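# Fold glasses, close them in their case, leave it flat

## Task

The glasses sit in an open case: fold both of their temple arms in, close the case lid with the glasses inside, and leave the closed case resting flat on the table. It only counts if the result holds by itself once the robot lets go; anything still being held closed or steady by a gripper does not count.

## Robot and tools

Robot: two arms, left_arm and right_arm, each with a two-finger gripper. Everything is reported in one shared scene frame: origin on the table top midway between the arms, +z up, +x out over the table, and left_arm on the +y side. The names left and right do not match image sides. Arm bases: left_arm at (+0.010, +0.327, 0) m, right_arm at (+0.027, -0.275, 0) m, both turned only slightly about z.

Gripper frame: fingers point along the gripper's +z axis and close along its y axis. end_effector_position is the point between the finger pads, about 1 cm behind the tips.

Row layout, shared by execute_actions and move: one list of 14 numbers, each in [-1, 1], covering both arms even when only one moves. Order: left_arm dx, dy, dz, rx, ry, rz, opening, then right_arm dx, dy, dz, rx, ry, rz, opening. dx to rz are offsets, not poses. They are expressed in that gripper's own axes and measured from its pose at the start of the action, or for a move from the pose in the scene's latest result. Scale: 1.0 = 0.6 m of translation or 180 degrees of rotation. rx, ry, rz form a single rotation vector. Opening is absolute: +1 fully open (0.094 m), -1 closed. Optionally append 12 stiffness numbers in 0..1: six per arm, left first, joints in Joint positions order. They scale joint gains and persist until changed.

execute_actions(actions): a list of up to 15 actions. Each action is a table of up to 15 rows, one per 1/30 s step. A short table repeats its last row to fill the 15 steps. Every row is measured from the action's starting pose, not from the previous row. Each step the command is clipped to within 70 mm and 16 degrees of the measured pose, so a distant target can take several actions. After an action the arm only continues to its last clipped pose. Passing an empty list just returns state and images.

move(target, speed, blocking): drives each gripper in a straight line toward target (one 14-number row as above). Paths finish together and last 0.5 to 10 s; past 10 s they stop short. speed is in m/s, 0.002 to 0.5, default 0.25, with turning capped at twice that in rad/s. Paths ignore obstacles and the other arm. The gripper may lag, stray or overshoot the speed, mainly near full reach. Faster contact hits harder, and aiming deeper past contact presses harder. The opening is sent at the start. With blocking=false you get a result after 0.5 s. Until a result shows the move has ended, other motion calls are refused, so use wait(0) or stop. The result adds a move: line with the ending (done, off_target, moving, held, fault), any limits (paced = pose clipped; held = a check blocked steps, after which the arm can surge), and each gripper's distance from its target.

wait(seconds): 0 to 10. The robot holds its last command, and a running move continues. stop(): brakes the running move, which needs room to stop; the fingers keep moving. zoom_image(camera, region): camera is cam_high (896x504), cam_left_wrist or cam_right_wrist (616x616 fisheye). region is [x0, y0, x1, y1] in pixels, at most 504x504. read_manual(section): licence texts only. finished_scene(scene): ends that scene (1 or 2) irreversibly and reports success. Call it only once the case is closed and flat with both grippers released.

Results: each arm's line gives end_effector_position (m) and end_effector_quat_wxyz. Reported positions can be off, more at long reach. grip_measured is the finger opening on the command scale. The last Joint positions value is the opening in metres. Hand target is the pose the controller is driving toward. Calls that ran actions also list per-step positions, with HELD marking steps held back for an arm. Other lines to watch: pose unreachable (clearance check altered the command), FAULT, MOTOR HOT (from 85 °C; at 100 °C that arm drops). Joint torques have offsets and noise, so do not trust them as force readings. Calibration lines are given per camera, and later results list any that change.

Practical notes: arms tend to end low, often a centimetre or more. To hold an arm still, send the offset back to its desired pose in the first call of a reply and zeros afterwards, raising the aim if it still sags. To grip, command about 0.03 below grip_measured; less than that grips lightly. Parts thinner than about 2 mm get weaker grip force. The sim keeps running while you think, and the robot holds its last command. Joint ranges (rad): waist ±2.880, shoulder 0 to 3.142, elbow 0 to 3.019, wrist pitch -1.693 to 1.571, wrist yaw ±1.571, wrist roll ±2.094.

Avoid: arms hitting or pressing each other; knocking anything off the table; slamming the lid; dropping or yanking the glasses; hard pushes; leaving the case tilted or held shut by a gripper. Small external tugs or pushes may occur. There is a second scene with its own task after finished_scene.

Each tool is called after ">>>" as name(argument=value, ...) on one line, values as JSON.

## Session

>>> execute_actions(actions=[])

Scene clock: 0.00 s.
left_arm: end_effector_position=(+0.1094, +0.6503, +0.2378) grip_measured=+1.000 end_effector_quat_wxyz=(-0.014, +0.992, -0.126, +0.004) | right_arm: end_effector_position=(+0.2818, -0.2385, +0.1491) grip_measured=+1.000 end_effector_quat_wxyz=(+0.121, -0.395, +0.891, -0.187)
Joint positions: left_arm=[ 1.374  1.206  1.14  -1.476  0.004 -1.612  0.094] | right_arm=[ 0.4    0.823  0.615 -1.095  0.365 -0.498  0.094]
Joint velocities: left_arm=[-0.015  0.005  0.002  0.007 -0.037 -0.022  0.   ] | right_arm=[-0.015 -0.015 -0.012 -0.007 -0.007  0.051  0.   ]
Joint torques (N m, as the arm reports them, + toward a larger angle): no reading
Motor temperatures (°C, as the motors report them): left_arm=[16 15 19 16 15 17] | right_arm=[18 16 18 17 17 17]
Hand target (left_arm): +0.112, +0.657, +0.250; -0.031, +0.992, -0.126, +0.007
Hand target (right_arm): +0.288, -0.236, +0.158; +0.130, -0.393, +0.891, -0.187
Joint stiffness scale: left_arm=[1. 1. 1. 1. 1. 1.] | right_arm=[1. 1. 1. 1. 1. 1.]

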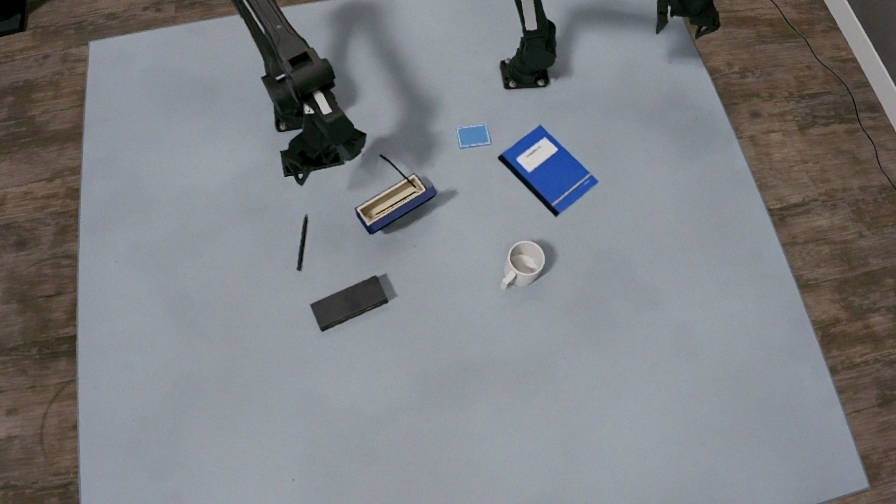

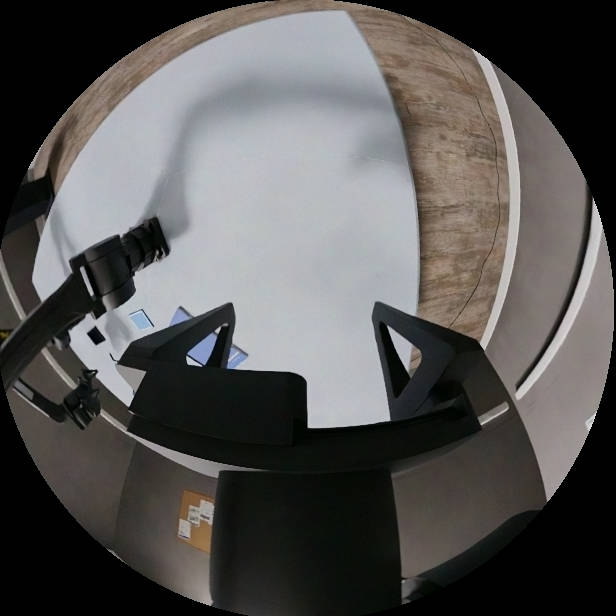

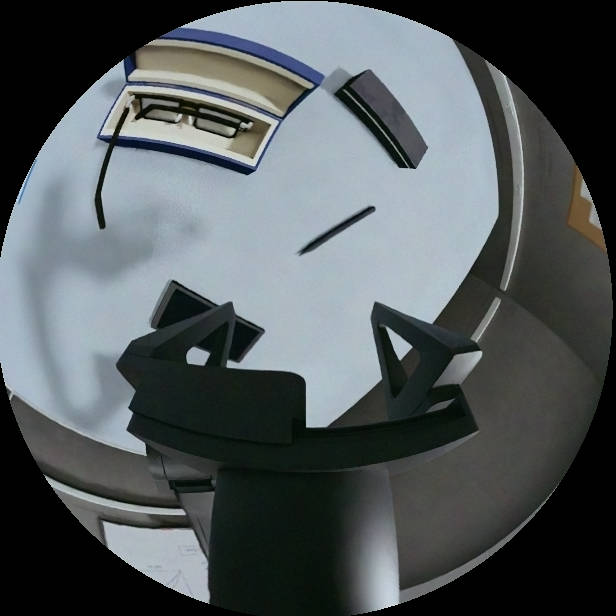

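>>> zoom_image(camera="cam_high", region=[330, 130, 470, 250])

>>> zoom_image(camera="cam_right_wrist", region=[60, 10, 340, 250])

Region (330, 130, 470, 250) of cam_high's 896x504 image, scaled by 3.600, with more detail than that image has; it fills the top 432 rows of this view, and the rest is white.

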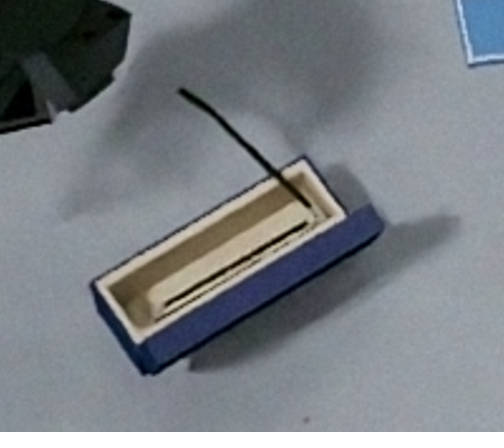

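Region (60, 10, 340, 250) of cam_right_wrist's 616x616 image, scaled by 1.800, with more detail than that image has; it fills the top 432 rows of this view, and the rest is white.

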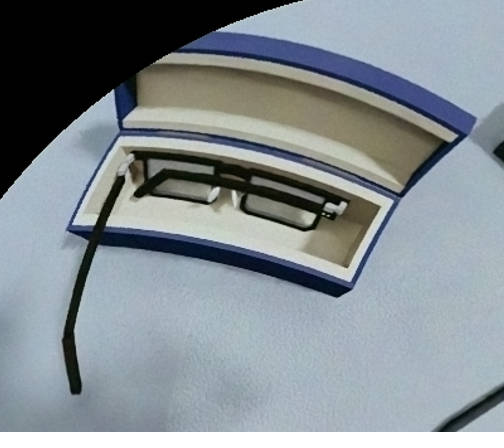

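>>> move(target=[0,0,-0.02,0,0,0,1, 0.041,-0.095,-0.235,-0.102,-0.082,0.163,-1])

Scene clock: 8.30 s.
left_arm: end_effector_position=(+0.1075, +0.6440, +0.2362) grip_measured=+1.000 end_effector_quat_wxyz=(-0.001, +0.992, -0.126, +0.002) | right_arm: end_effector_position=(+0.2515, -0.2540, +0.2806) grip_measured=-0.993 end_effector_quat_wxyz=(+0.199, -0.205, +0.958, +0.039)
Joint positions: left_arm=[ 1.374  1.206  1.137 -1.499  0.004 -1.612  0.094] | right_arm=[-0.017  0.658  0.899 -1.438 -0.168 -0.42   0.   ]
Joint velocities: left_arm=[-0.015 -0.005  0.002 -0.002 -0.007  0.022  0.   ] | right_arm=[-0.015  0.005 -0.007  0.022 -0.007 -0.066  0.   ]
Joint torques (N m, as the arm reports them, + toward a larger angle): left_arm=[-1.63 -8.42  9.26 -0.1  -0.18  0.06] | right_arm=[-0.37 -1.25 13.39  0.06 -0.15  0.09]
Motor temperatures (°C, as the motors report them): left_arm=[16 16 21 16 15 17] | right_arm=[18 16 21 17 17 17]
Hand target (left_arm): +0.109, +0.650, +0.250; -0.014, +0.992, -0.126, +0.004
Hand target (right_arm): +0.253, -0.256, +0.301; +0.215, -0.195, +0.956, +0.037
Off the commanded pose (left_arm): 0.015 m, 2 deg.
Off the commanded pose (right_arm): 0.019 m, 2 deg.
Joint stiffness scale: left_arm=[1. 1. 1. 1. 1. 1.] | right_arm=[1. 1. 1. 1. 1. 1.]
move: off_target (left_arm, right_arm)
camera_calibration (this result's frames):
cam_left_wrist: T_world_to_cam=[[0.253388, 0.967352, 0.0050446, -0.648224], [0.782488, -0.208025, 0.586888, -0.0885296], [0.568777, -0.144763, -0.809652, 0.345544], [0, 0, 0, 1]] pos_world=[0.0369883, 0.658666, 0.334997]
cam_right_wrist: T_world_to_cam=[[0.403178, -0.915095, 0.00699586, -0.334056], [-0.893922, -0.392191, 0.217003, 0.0675949], [-0.195834, -0.0937446, -0.976146, 0.424943], [0, 0, 0, 1]] pos_world=[0.278327, -0.239346, 0.402475]

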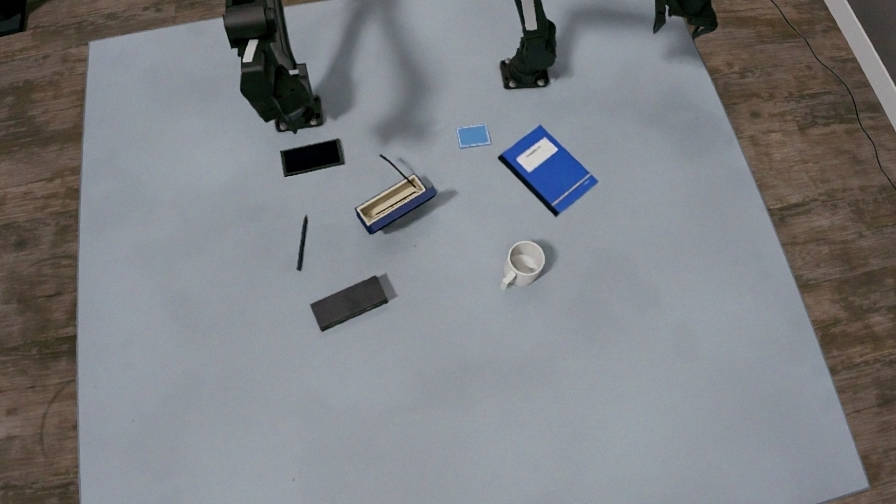

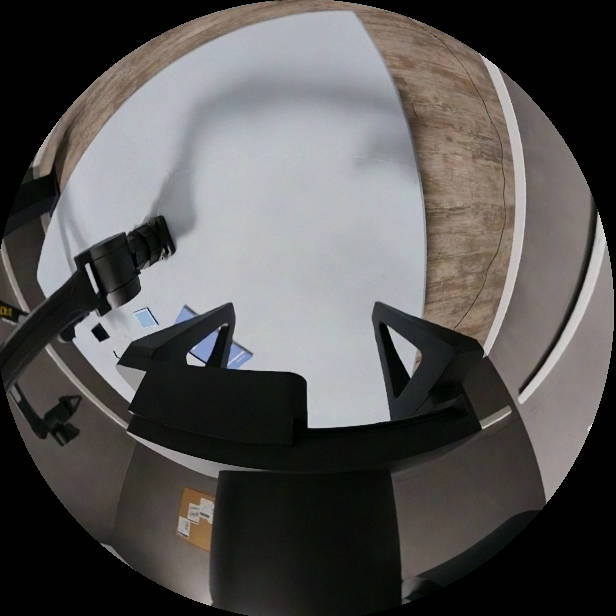

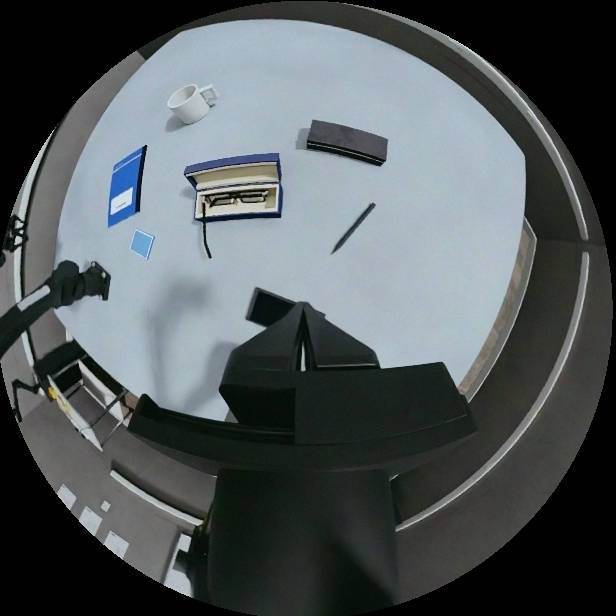

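>>> zoom_image(camera="cam_right_wrist", region=[170, 140, 310, 270])

Region (170, 140, 310, 270) of cam_right_wrist's 616x616 image, scaled by 3.600, with more detail than that image has; it fills the top 468 rows of this view, and the rest is white.

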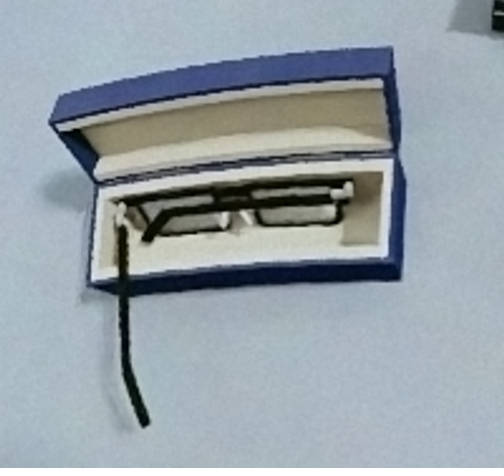

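>>> move(target=[0,0,-0.03,0,0,0,1, -0.158,0.44,0.075,0,0.01,0,-1])

>>> zoom_image(camera="cam_right_wrist", region=[250, 120, 530, 360])

Scene clock: 14.73 s.
left_arm: end_effector_position=(+0.1046, +0.6344, +0.2354) grip_measured=+1.000 end_effector_quat_wxyz=(+0.019, +0.992, -0.126, -0.001) | right_arm: end_effector_position=(+0.2307, +0.0153, +0.2488) grip_measured=-0.993 end_effector_quat_wxyz=(+0.150, -0.211, +0.966, +0.025)
Joint positions: left_arm=[ 1.374  1.206  1.134 -1.537  0.004 -1.612  0.094] | right_arm=[ 1.066  1.108  1.068 -1.289  0.188  0.599  0.   ]
Joint velocities: left_arm=[ 0.005 -0.024  0.002 -0.017  0.051  0.037  0.   ] | right_arm=[-0.015 -0.015  0.002 -0.012  0.007  0.007 -0.   ]
Joint torques (N m, as the arm reports them, + toward a larger angle): left_arm=[-1.67 -8.38 10.19 -0.18 -0.19  0.05] | right_arm=[ 1.2  -6.38 13.45  1.2   0.39  0.1 ]
Motor temperatures (°C, as the motors report them): left_arm=[16 16 22 16 15 17] | right_arm=[18 16 24 17 17 17]
Hand target (left_arm): +0.107, +0.644, +0.254; -0.001, +0.992, -0.126, +0.002
Hand target (right_arm): +0.237, +0.029, +0.272; +0.171, -0.203, +0.963, +0.048
Off the commanded pose (left_arm): 0.021 m, 2 deg.
Off the commanded pose (right_arm): 0.031 m, 4 deg.
Joint stiffness scale: left_arm=[1. 1. 1. 1. 1. 1.] | right_arm=[1. 1. 1. 1. 1. 1.]
move: off_target (left_arm, right_arm)
camera_calibration (this result's frames):
cam_left_wrist: T_world_to_cam=[[0.25321, 0.966765, -0.0353552, -0.628315], [0.789361, -0.185341, 0.585284, -0.102496], [0.55928, -0.176108, -0.810057, 0.366109], [0, 0, 0, 1]] pos_world=[0.0352446, 0.652911, 0.334344]
cam_right_wrist: T_world_to_cam=[[0.410234, -0.91186, 0.014829, -0.0826451], [-0.86691, -0.38486, 0.31678, 0.130356], [-0.283152, -0.14281, -0.948383, 0.429049], [0, 0, 0, 1]] pos_world=[0.268396, 0.0360802, 0.366834]

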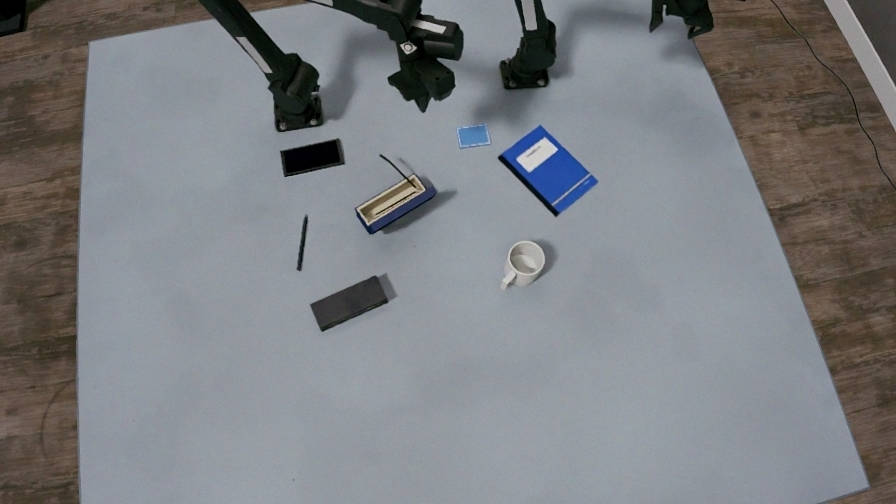

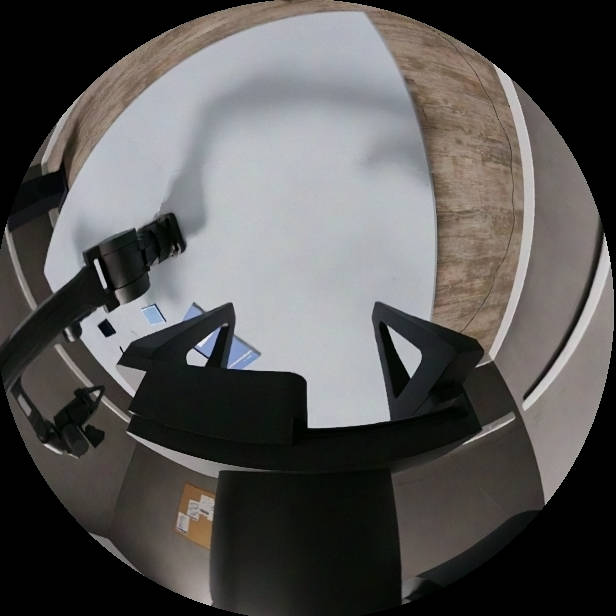

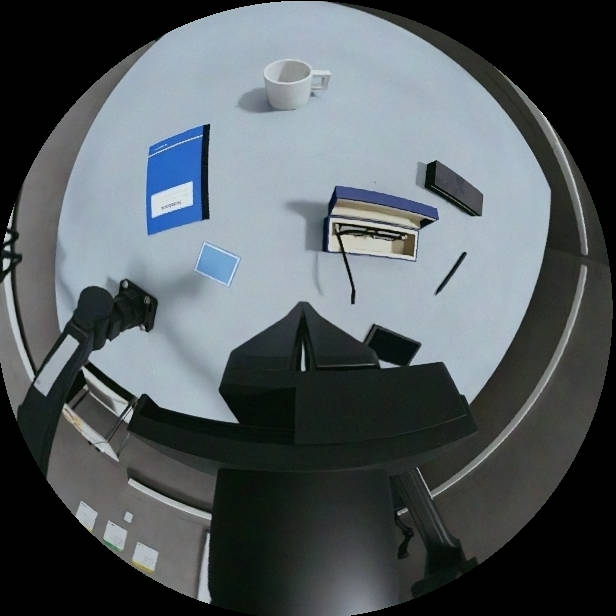

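Region (250, 120, 530, 360) of cam_right_wrist's 616x616 image, scaled by 1.800, with more detail than that image has; it fills the top 432 rows of this view, and the rest is white.

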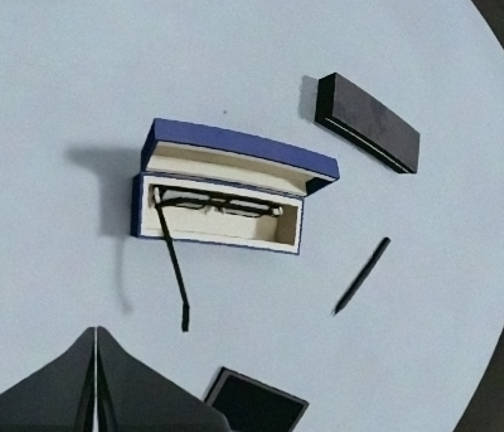

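>>> move(target=[0.448,0.405,-0.117,0,0,0.86,-1, 0.083,-0.02,0.27,0.25,0,0,-1], speed=0.4)

Scene clock: 23.33 s.
left_arm: end_effector_position=(+0.2901, +0.3337, +0.3023) grip_measured=-0.978 end_effector_quat_wxyz=(+0.023, -0.110, +0.993, -0.036) | right_arm: end_effector_position=(+0.2413, -0.0045, +0.0758) grip_measured=-0.993 end_effector_quat_wxyz=(+0.215, -0.128, +0.907, -0.339)
Joint positions: left_arm=[ 0.166  1.043  1.189 -1.668  0.07  -0.153  0.001] | right_arm=[ 1.241  1.679  0.991 -1.379  0.692  1.129  0.   ]
Joint velocities: left_arm=[ 0.005 -0.005 -0.027 -0.012  0.007 -0.051  0.   ] | right_arm=[-0.005 -0.005 -0.022 -0.012  0.007 -0.007  0.001]
Joint torques (N m, as the arm reports them, + toward a larger angle): left_arm=[-2.5  -4.14 10.76  0.09  0.12  0.23] | right_arm=[  1.98 -10.66   7.03  -1.7    0.64   0.2 ]
Motor temperatures (°C, as the motors report them): left_arm=[16 16 23 16 15 17] | right_arm=[18 17 24 17 17 17]
Hand target (left_arm): +0.300, +0.331, +0.319; +0.038, -0.094, +0.994, -0.038
Hand target (right_arm): +0.238, -0.002, +0.075; +0.216, -0.132, +0.903, -0.347
Off the commanded pose (left_arm): 0.020 m, 4 deg.
Off the commanded pose (right_arm): 0.009 m, 1 deg.
Joint stiffness scale: left_arm=[1. 1. 1. 1. 1. 1.] | right_arm=[1. 1. 1. 1. 1. 1.]
joint sent to its limit (left arm) — the command would take joint 4 (wrist pitch) past its lower limit, so that joint was sent only as far as its limit.
move: off_target (left_arm)
camera_calibration (this result's frames):
cam_left_wrist: T_world_to_cam=[[0.212912, -0.973887, 0.0788225, 0.242645], [-0.823836, -0.135562, 0.550379, 0.118118], [-0.525321, -0.182119, -0.831186, 0.586627], [0, 0, 0, 1]] pos_world=[0.353816, 0.359157, 0.40346]
cam_right_wrist: T_world_to_cam=[[0.0814544, -0.7375, 0.670416, -0.0720207], [-0.988563, 0.0258738, 0.148571, 0.230661], [-0.126918, -0.674851, -0.726958, 0.208371], [0, 0, 0, 1]] pos_world=[0.260335, 0.0815359, 0.165491]

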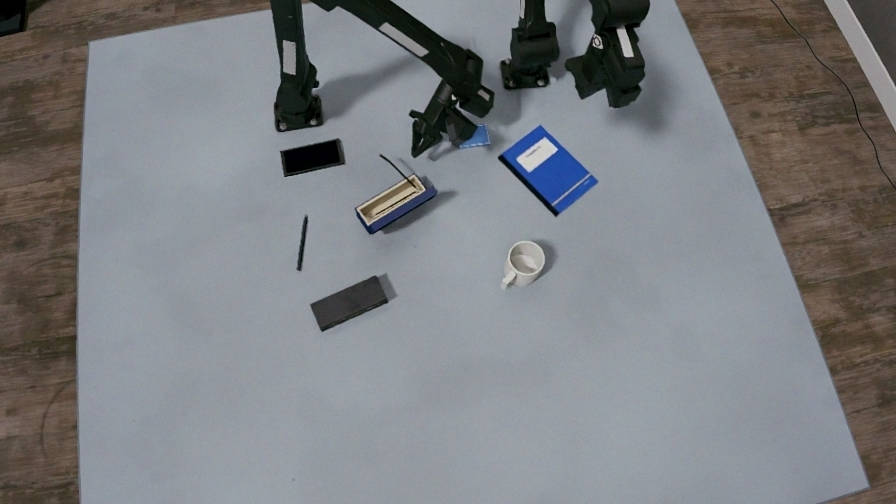

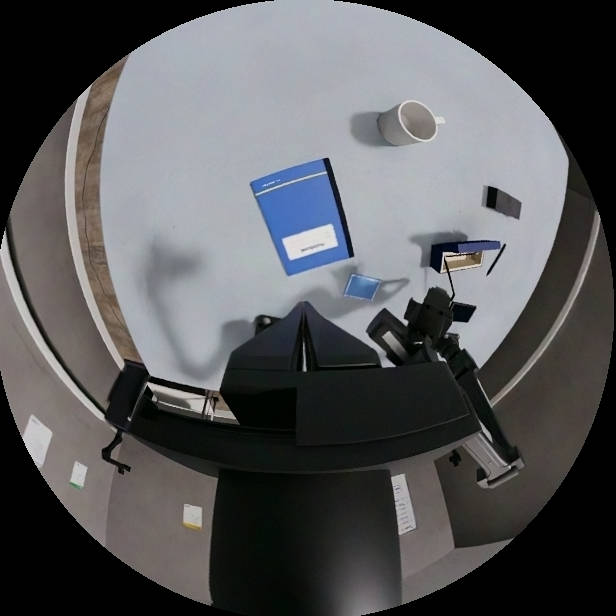

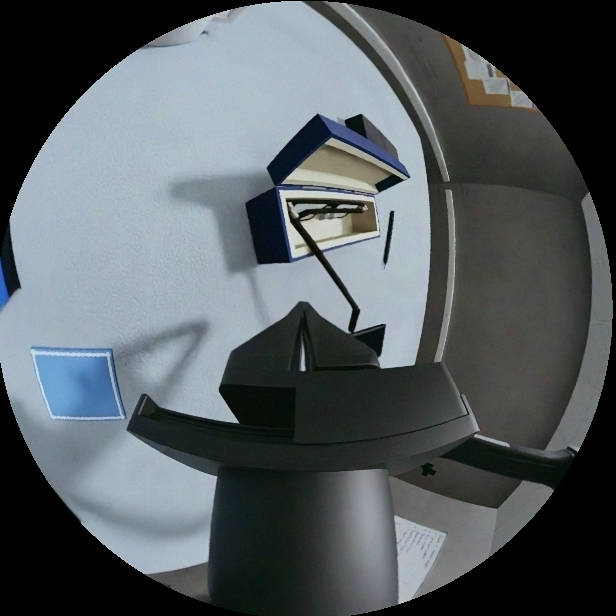

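>>> move(target=[0,0,-0.02,0,0.02,0,-1, 0.011,-0.019,0.064,0,0,0,-1], speed=0.08)

>>> zoom_image(camera="cam_right_wrist", region=[200, 100, 480, 380])

>>> zoom_image(camera="cam_high", region=[330, 110, 490, 250])

Scene clock: 25.07 s.
left_arm: end_effector_position=(+0.2901, +0.3332, +0.3022) grip_measured=-0.978 end_effector_quat_wxyz=(+0.023, -0.108, +0.993, -0.037) | right_arm: end_effector_position=(+0.2529, -0.0350, +0.0569) grip_measured=-0.993 end_effector_quat_wxyz=(+0.215, -0.128, +0.905, -0.343)
Joint positions: left_arm=[ 0.166  1.043  1.189 -1.668  0.073 -0.149  0.001] | right_arm=[ 1.184  1.66   0.9   -1.273  0.721  1.066  0.   ]
Joint velocities: left_arm=[ 0.005 -0.005 -0.027 -0.012 -0.037  0.022 -0.   ] | right_arm=[-0.024 -0.005  0.002  0.017  0.007 -0.037  0.001]
Joint torques (N m, as the arm reports them, + toward a larger angle): left_arm=[-0.86 -6.67  8.55  0.08  0.15  0.09] | right_arm=[ -0.38 -12.72   5.52  -0.04   0.65  -0.08]
Motor temperatures (°C, as the motors report them): left_arm=[16 16 24 16 15 17] | right_arm=[18 17 24 17 17 17]
Hand target (left_arm): +0.290, +0.334, +0.313; +0.035, -0.110, +0.993, -0.040
Hand target (right_arm): +0.256, -0.037, +0.056; +0.217, -0.128, +0.906, -0.339
Off the commanded pose (left_arm): 0.012 m, 4 deg.
Off the commanded pose (right_arm): 0.003 m, 0 deg.
Joint stiffness scale: left_arm=[1. 1. 1. 1. 1. 1.] | right_arm=[1. 1. 1. 1. 1. 1.]
joint sent to its limit (left arm) — the command would take joint 4 (wrist pitch) past its lower limit, so that joint was sent only as far as its limit.
move: off_target (left_arm)
camera_calibration (this result's frames):
cam_left_wrist: T_world_to_cam=[[0.20941, -0.974382, 0.0820209, 0.242298], [-0.824363, -0.130809, 0.55074, 0.116529], [-0.525902, -0.182945, -0.830637, 0.586691], [0, 0, 0, 1]] pos_world=[0.353865, 0.358666, 0.403276]
cam_right_wrist: T_world_to_cam=[[0.0792565, -0.732755, 0.675861, -0.0823604], [-0.988654, 0.0290031, 0.147382, 0.245969], [-0.127597, -0.679874, -0.722143, 0.175176], [0, 0, 0, 1]] pos_world=[0.272058, 0.051614, 0.145915]

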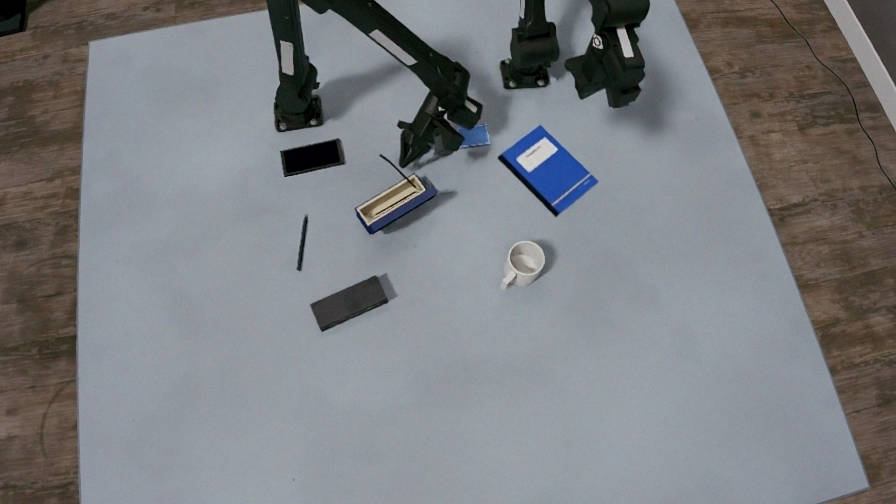

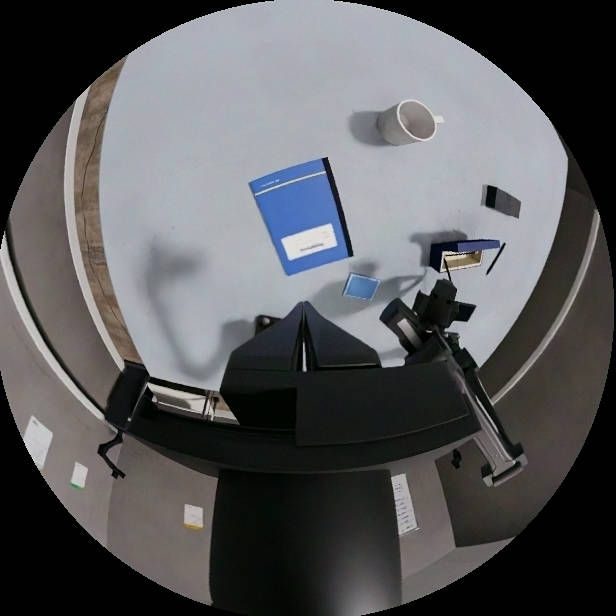

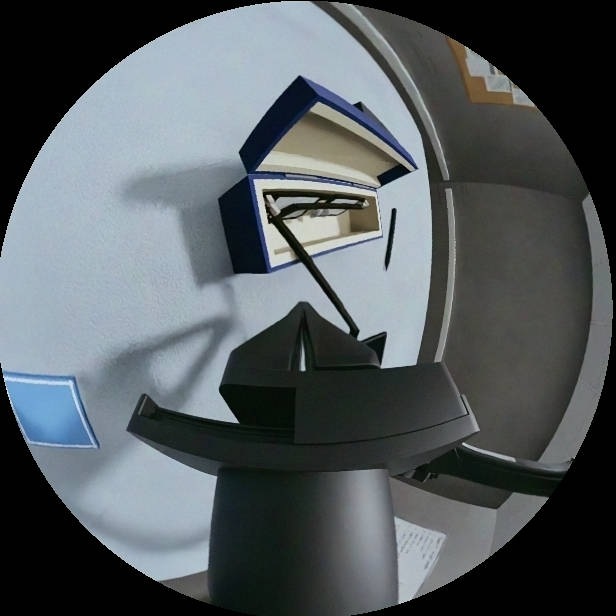

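Region (200, 100, 480, 380) of cam_right_wrist's 616x616 image, scaled by 1.800, with more detail than that image has.

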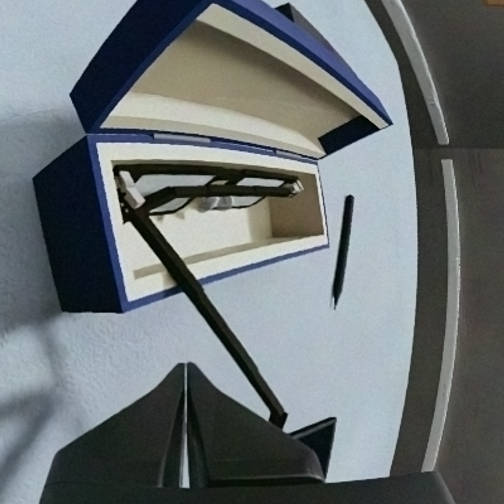

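Region (330, 110, 490, 250) of cam_high's 896x504 image, scaled by 3.150, with more detail than that image has; it fills the top 441 rows of this view, and the rest is white.

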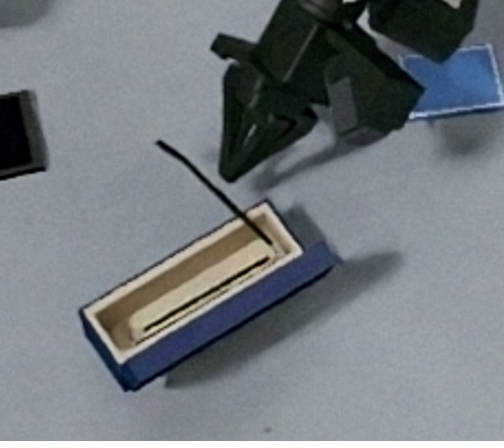

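Sweep along -u.

>>> move(target=[0,0,0,0,0,0,-1, -0.002,-0.065,0.053,0,0,0,-1], speed=0.05)

>>> zoom_image(camera="cam_right_wrist", region=[150, 60, 480, 390])

>>> zoom_image(camera="cam_high", region=[330, 110, 490, 250])

Scene clock: 26.90 s.
left_arm: end_effector_position=(+0.2890, +0.3331, +0.2999) grip_measured=-0.978 end_effector_quat_wxyz=(+0.020, -0.108, +0.993, -0.037) | right_arm: end_effector_position=(+0.2713, -0.0776, +0.0650) grip_measured=-0.993 end_effector_quat_wxyz=(+0.216, -0.127, +0.905, -0.344)
Joint positions: left_arm=[ 0.166  1.043  1.183 -1.668  0.073 -0.149  0.001] | right_arm=[ 1.085  1.56   0.807 -1.2    0.764  0.947  0.   ]
Joint velocities: left_arm=[ 0.005 -0.015 -0.002 -0.012  0.051  0.007 -0.001] | right_arm=[-0.015 -0.015  0.007  0.002 -0.051 -0.066 -0.   ]
Joint torques (N m, as the arm reports them, + toward a larger angle): left_arm=[-1.59 -5.73  7.49  0.56 -0.04  0.07] | right_arm=[ -0.48 -10.71   5.55   0.23   0.65  -0.07]
Motor temperatures (°C, as the motors report them): left_arm=[16 16 24 16 15 17] | right_arm=[18 17 24 17 17 17]
Hand target (left_arm): +0.290, +0.333, +0.302; +0.023, -0.108, +0.993, -0.037
Hand target (right_arm): +0.273, -0.081, +0.064; +0.217, -0.127, +0.905, -0.343
Off the commanded pose (left_arm): 0.002 m, 0 deg.
Off the commanded pose (right_arm): 0.005 m, 0 deg.
Joint stiffness scale: left_arm=[1. 1. 1. 1. 1. 1.] | right_arm=[1. 1. 1. 1. 1. 1.]
move: done
camera_calibration (this result's frames):
cam_left_wrist: T_world_to_cam=[[0.209875, -0.97435, 0.0812099, 0.242733], [-0.821206, -0.13059, 0.555488, 0.114438], [-0.530634, -0.183273, -0.827549, 0.584805], [0, 0, 0, 1]] pos_world=[0.353351, 0.35863, 0.400674]
cam_right_wrist: T_world_to_cam=[[0.0771482, -0.730952, 0.678054, -0.119966], [-0.989009, 0.0299307, 0.144794, 0.264554], [-0.126132, -0.681772, -0.720609, 0.153826], [0, 0, 0, 1]] pos_world=[0.290304, 0.00926699, 0.153886]

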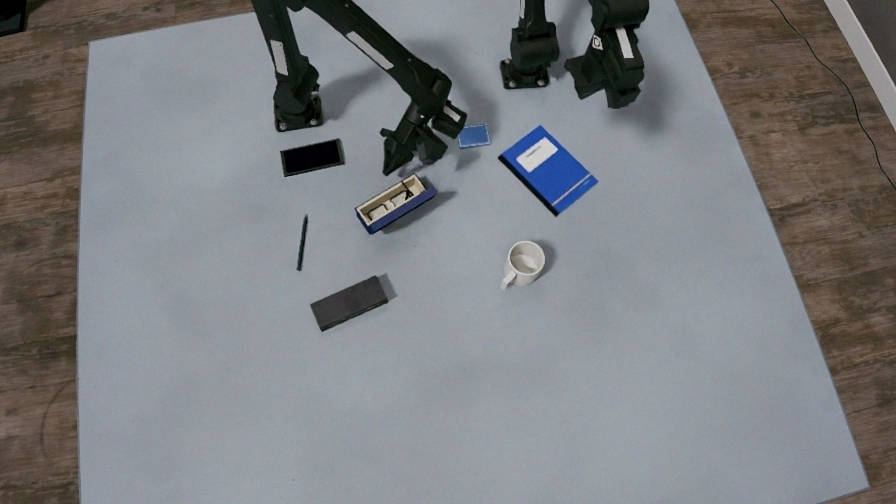

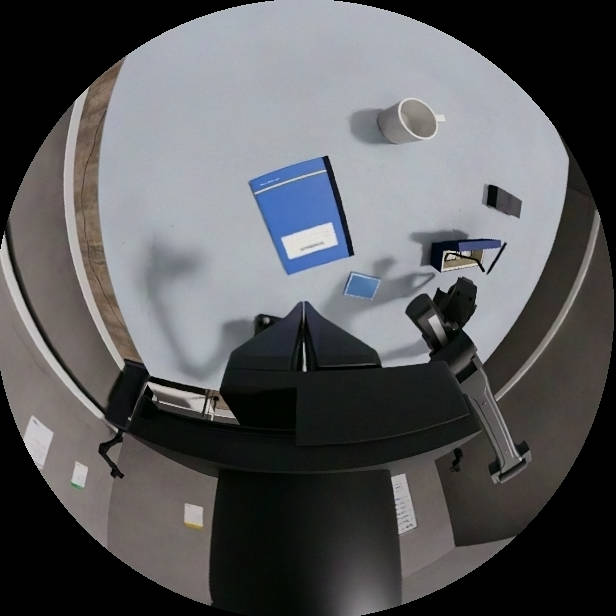

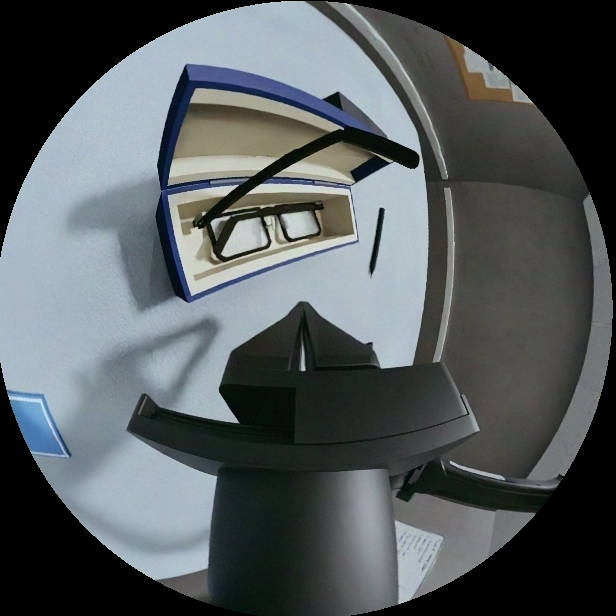

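Region (150, 60, 480, 390) of cam_right_wrist's 616x616 image, scaled by 1.527, with more detail than that image has.

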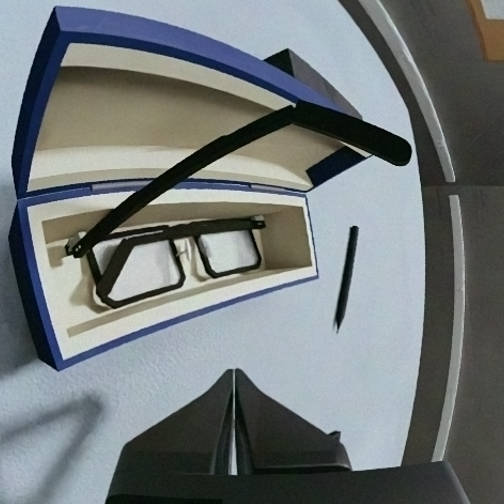

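Region (330, 110, 490, 250) of cam_high's 896x504 image, scaled by 3.150, with more detail than that image has; it fills the top 441 rows of this view, and the rest is white.

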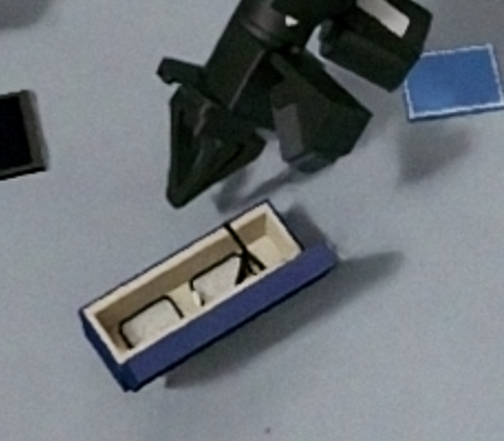

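>>> move(target=[0,0,-0.01,0,0,0,-1, 0.01,0.055,-0.157,-0.247,-0.116,0.051,-1])

>>> zoom_image(camera="cam_high", region=[330, 110, 490, 250])

Scene clock: 30.37 s.
left_arm: end_effector_position=(+0.2880, +0.3330, +0.2980) grip_measured=-0.978 end_effector_quat_wxyz=(+0.017, -0.108, +0.993, -0.037) | right_arm: end_effector_position=(+0.2207, -0.0032, +0.1086) grip_measured=-0.993 end_effector_quat_wxyz=(+0.329, -0.183, +0.924, +0.064)
Joint positions: left_arm=[ 0.166  1.043  1.178 -1.668  0.073 -0.149  0.001] | right_arm=[ 1.205  1.005  0.513 -0.564  0.473  0.673  0.   ]
Joint velocities: left_arm=[-0.005 -0.015  0.007 -0.002 -0.007 -0.037 -0.001] | right_arm=[0.005 0.005 0.007 0.007 0.007 0.051 0.   ]
Joint torques (N m, as the arm reports them, + toward a larger angle): left_arm=[-1.14 -5.87  8.33  0.06 -0.03  0.08] | right_arm=[ 1.83 -4.77  8.15  2.17  0.19 -0.17]
Motor temperatures (°C, as the motors report them): left_arm=[16 16 23 16 15 17] | right_arm=[18 17 23 17 17 17]
Hand target (left_arm): +0.289, +0.333, +0.306; +0.023, -0.108, +0.993, -0.037
Hand target (right_arm): +0.217, -0.000, +0.106; +0.331, -0.194, +0.921, +0.070
Off the commanded pose (left_arm): 0.008 m, 0 deg.
Off the commanded pose (right_arm): 0.005 m, 1 deg.
Joint stiffness scale: left_arm=[1. 1. 1. 1. 1. 1.] | right_arm=[1. 1. 1. 1. 1. 1.]
joint sent to its limit (left arm) — the command would take joint 4 (wrist pitch) past its lower limit, so that joint was sent only as far as its limit.
move: done
camera_calibration (this result's frames):
cam_left_wrist: T_world_to_cam=[[0.210275, -0.974322, 0.0805049, 0.243111], [-0.818448, -0.130398, 0.559589, 0.112634], [-0.534722, -0.183557, -0.824851, 0.583161], [0, 0, 0, 1]] pos_world=[0.352893, 0.358599, 0.398421]
cam_right_wrist: T_world_to_cam=[[0.375773, -0.926711, 0.00144993, -0.0843008], [-0.925183, -0.375242, -0.0568217, 0.212473], [0.0532014, 0.0200106, -0.998383, 0.222375], [0, 0, 0, 1]] pos_world=[0.216424, -0.00284332, 0.234211]

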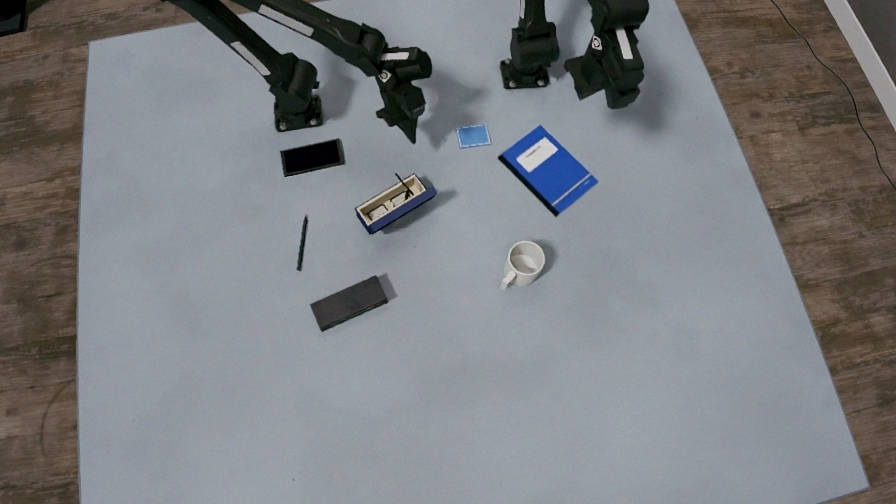

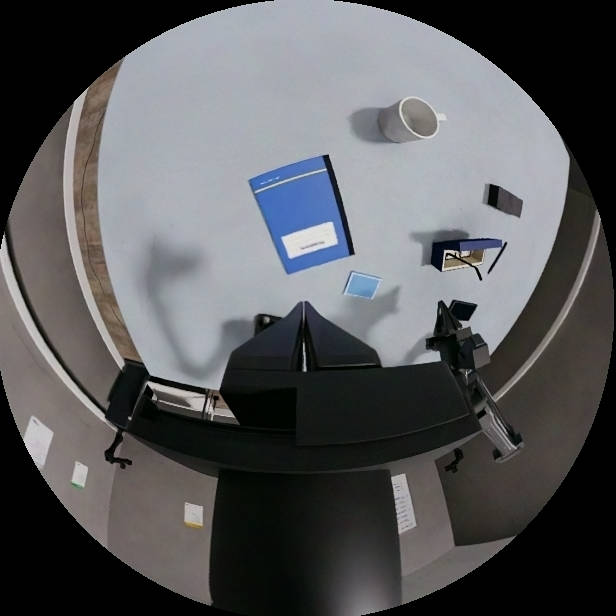

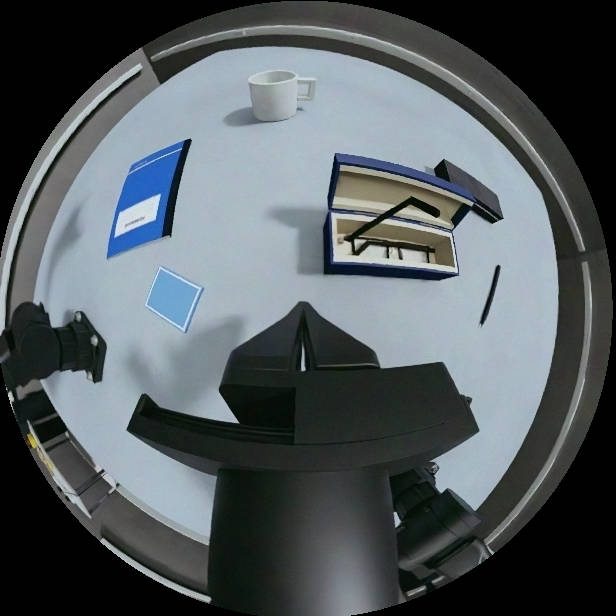

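Region (330, 110, 490, 250) of cam_high's 896x504 image, scaled by 3.150, with more detail than that image has; it fills the top 441 rows of this view, and the rest is white.

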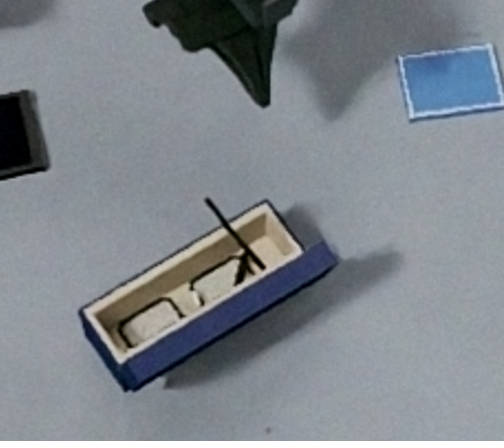

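>>> move(target=[0,0,-0.01,0,0,0,-1, -0.083,0,0.113,0,0,0,-1], speed=0.12)

>>> zoom_image(camera="cam_high", region=[330, 110, 490, 250])

Scene clock: 32.23 s.
left_arm: end_effector_position=(+0.2874, +0.3330, +0.2968) grip_measured=-0.978 end_effector_quat_wxyz=(+0.016, -0.108, +0.993, -0.037) | right_arm: end_effector_position=(+0.2827, +0.0097, +0.0732) grip_measured=-0.993 end_effector_quat_wxyz=(+0.317, -0.187, +0.929, +0.048)
Joint positions: left_arm=[ 0.166  1.043  1.175 -1.668  0.073 -0.149  0.001] | right_arm=[ 1.023  1.224  0.556 -0.36   0.382  0.504  0.   ]
Joint velocities: left_arm=[ 0.005 -0.015  0.007 -0.002  0.022 -0.066 -0.   ] | right_arm=[ 0.005 -0.015  0.022 -0.017 -0.051  0.007 -0.   ]
Joint torques (N m, as the arm reports them, + toward a larger angle): left_arm=[-1.42 -5.91  8.22  0.09 -0.03  0.08] | right_arm=[-0.51 -6.03 11.28  2.29  0.15 -0.18]
Motor temperatures (°C, as the motors report them): left_arm=[16 16 24 16 15 17] | right_arm=[18 17 23 17 17 17]
Hand target (left_arm): +0.288, +0.333, +0.304; +0.021, -0.108, +0.993, -0.037
Hand target (right_arm): +0.297, +0.026, +0.089; +0.333, -0.183, +0.923, +0.063
Off the commanded pose (left_arm): 0.007 m, 0 deg.
Off the commanded pose (right_arm): 0.027 m, 2 deg.
Joint stiffness scale: left_arm=[1. 1. 1. 1. 1. 1.] | right_arm=[1. 1. 1. 1. 1. 1.]
joint sent to its limit (left arm) — the command would take joint 4 (wrist pitch) past its lower limit, so that joint was sent only as far as its limit.
move: off_target (right_arm)
camera_calibration (this result's frames):
cam_left_wrist: T_world_to_cam=[[0.21052, -0.974305, 0.08007, 0.243344], [-0.81674, -0.13028, 0.562105, 0.111528], [-0.537231, -0.183731, -0.823181, 0.582145], [0, 0, 0, 1]] pos_world=[0.352606, 0.358579, 0.397035]
cam_right_wrist: T_world_to_cam=[[0.373412, -0.927212, 0.0289932, -0.0969648], [-0.927048, -0.374122, -0.0248047, 0.270834], [0.0338462, -0.0176157, -0.999272, 0.189361], [0, 0, 0, 1]] pos_world=[0.280875, 0.0147537, 0.198753]

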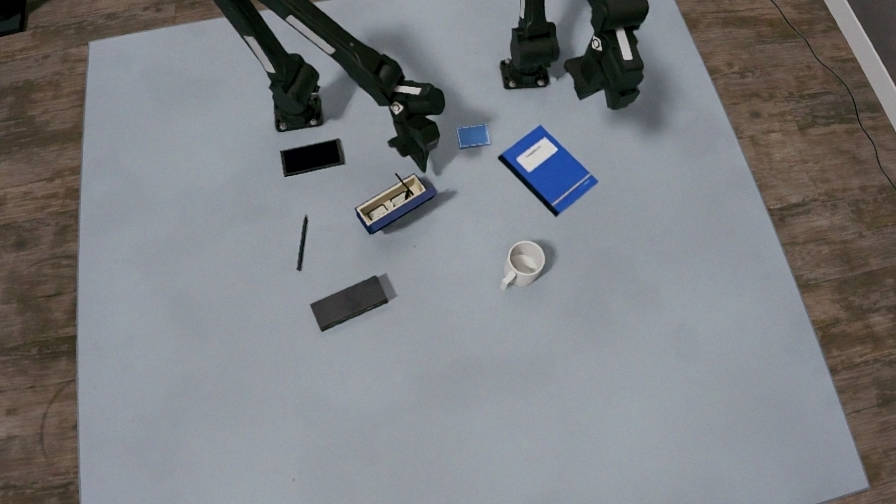

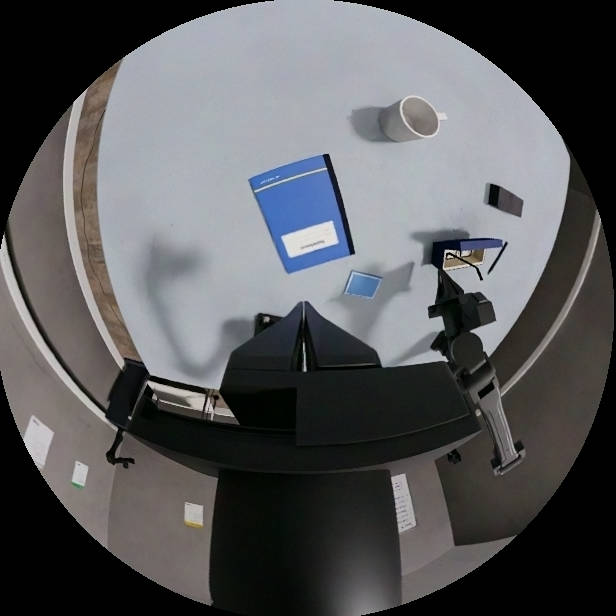

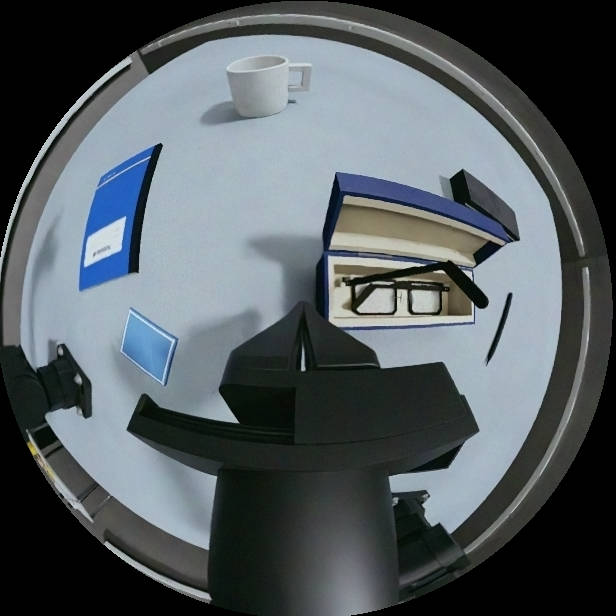

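Region (330, 110, 490, 250) of cam_high's 896x504 image, scaled by 3.150, with more detail than that image has; it fills the top 441 rows of this view, and the rest is white.

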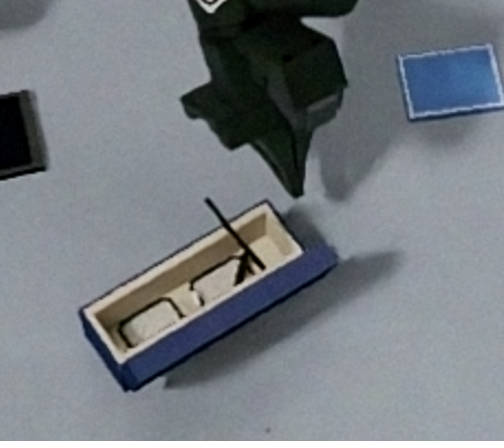

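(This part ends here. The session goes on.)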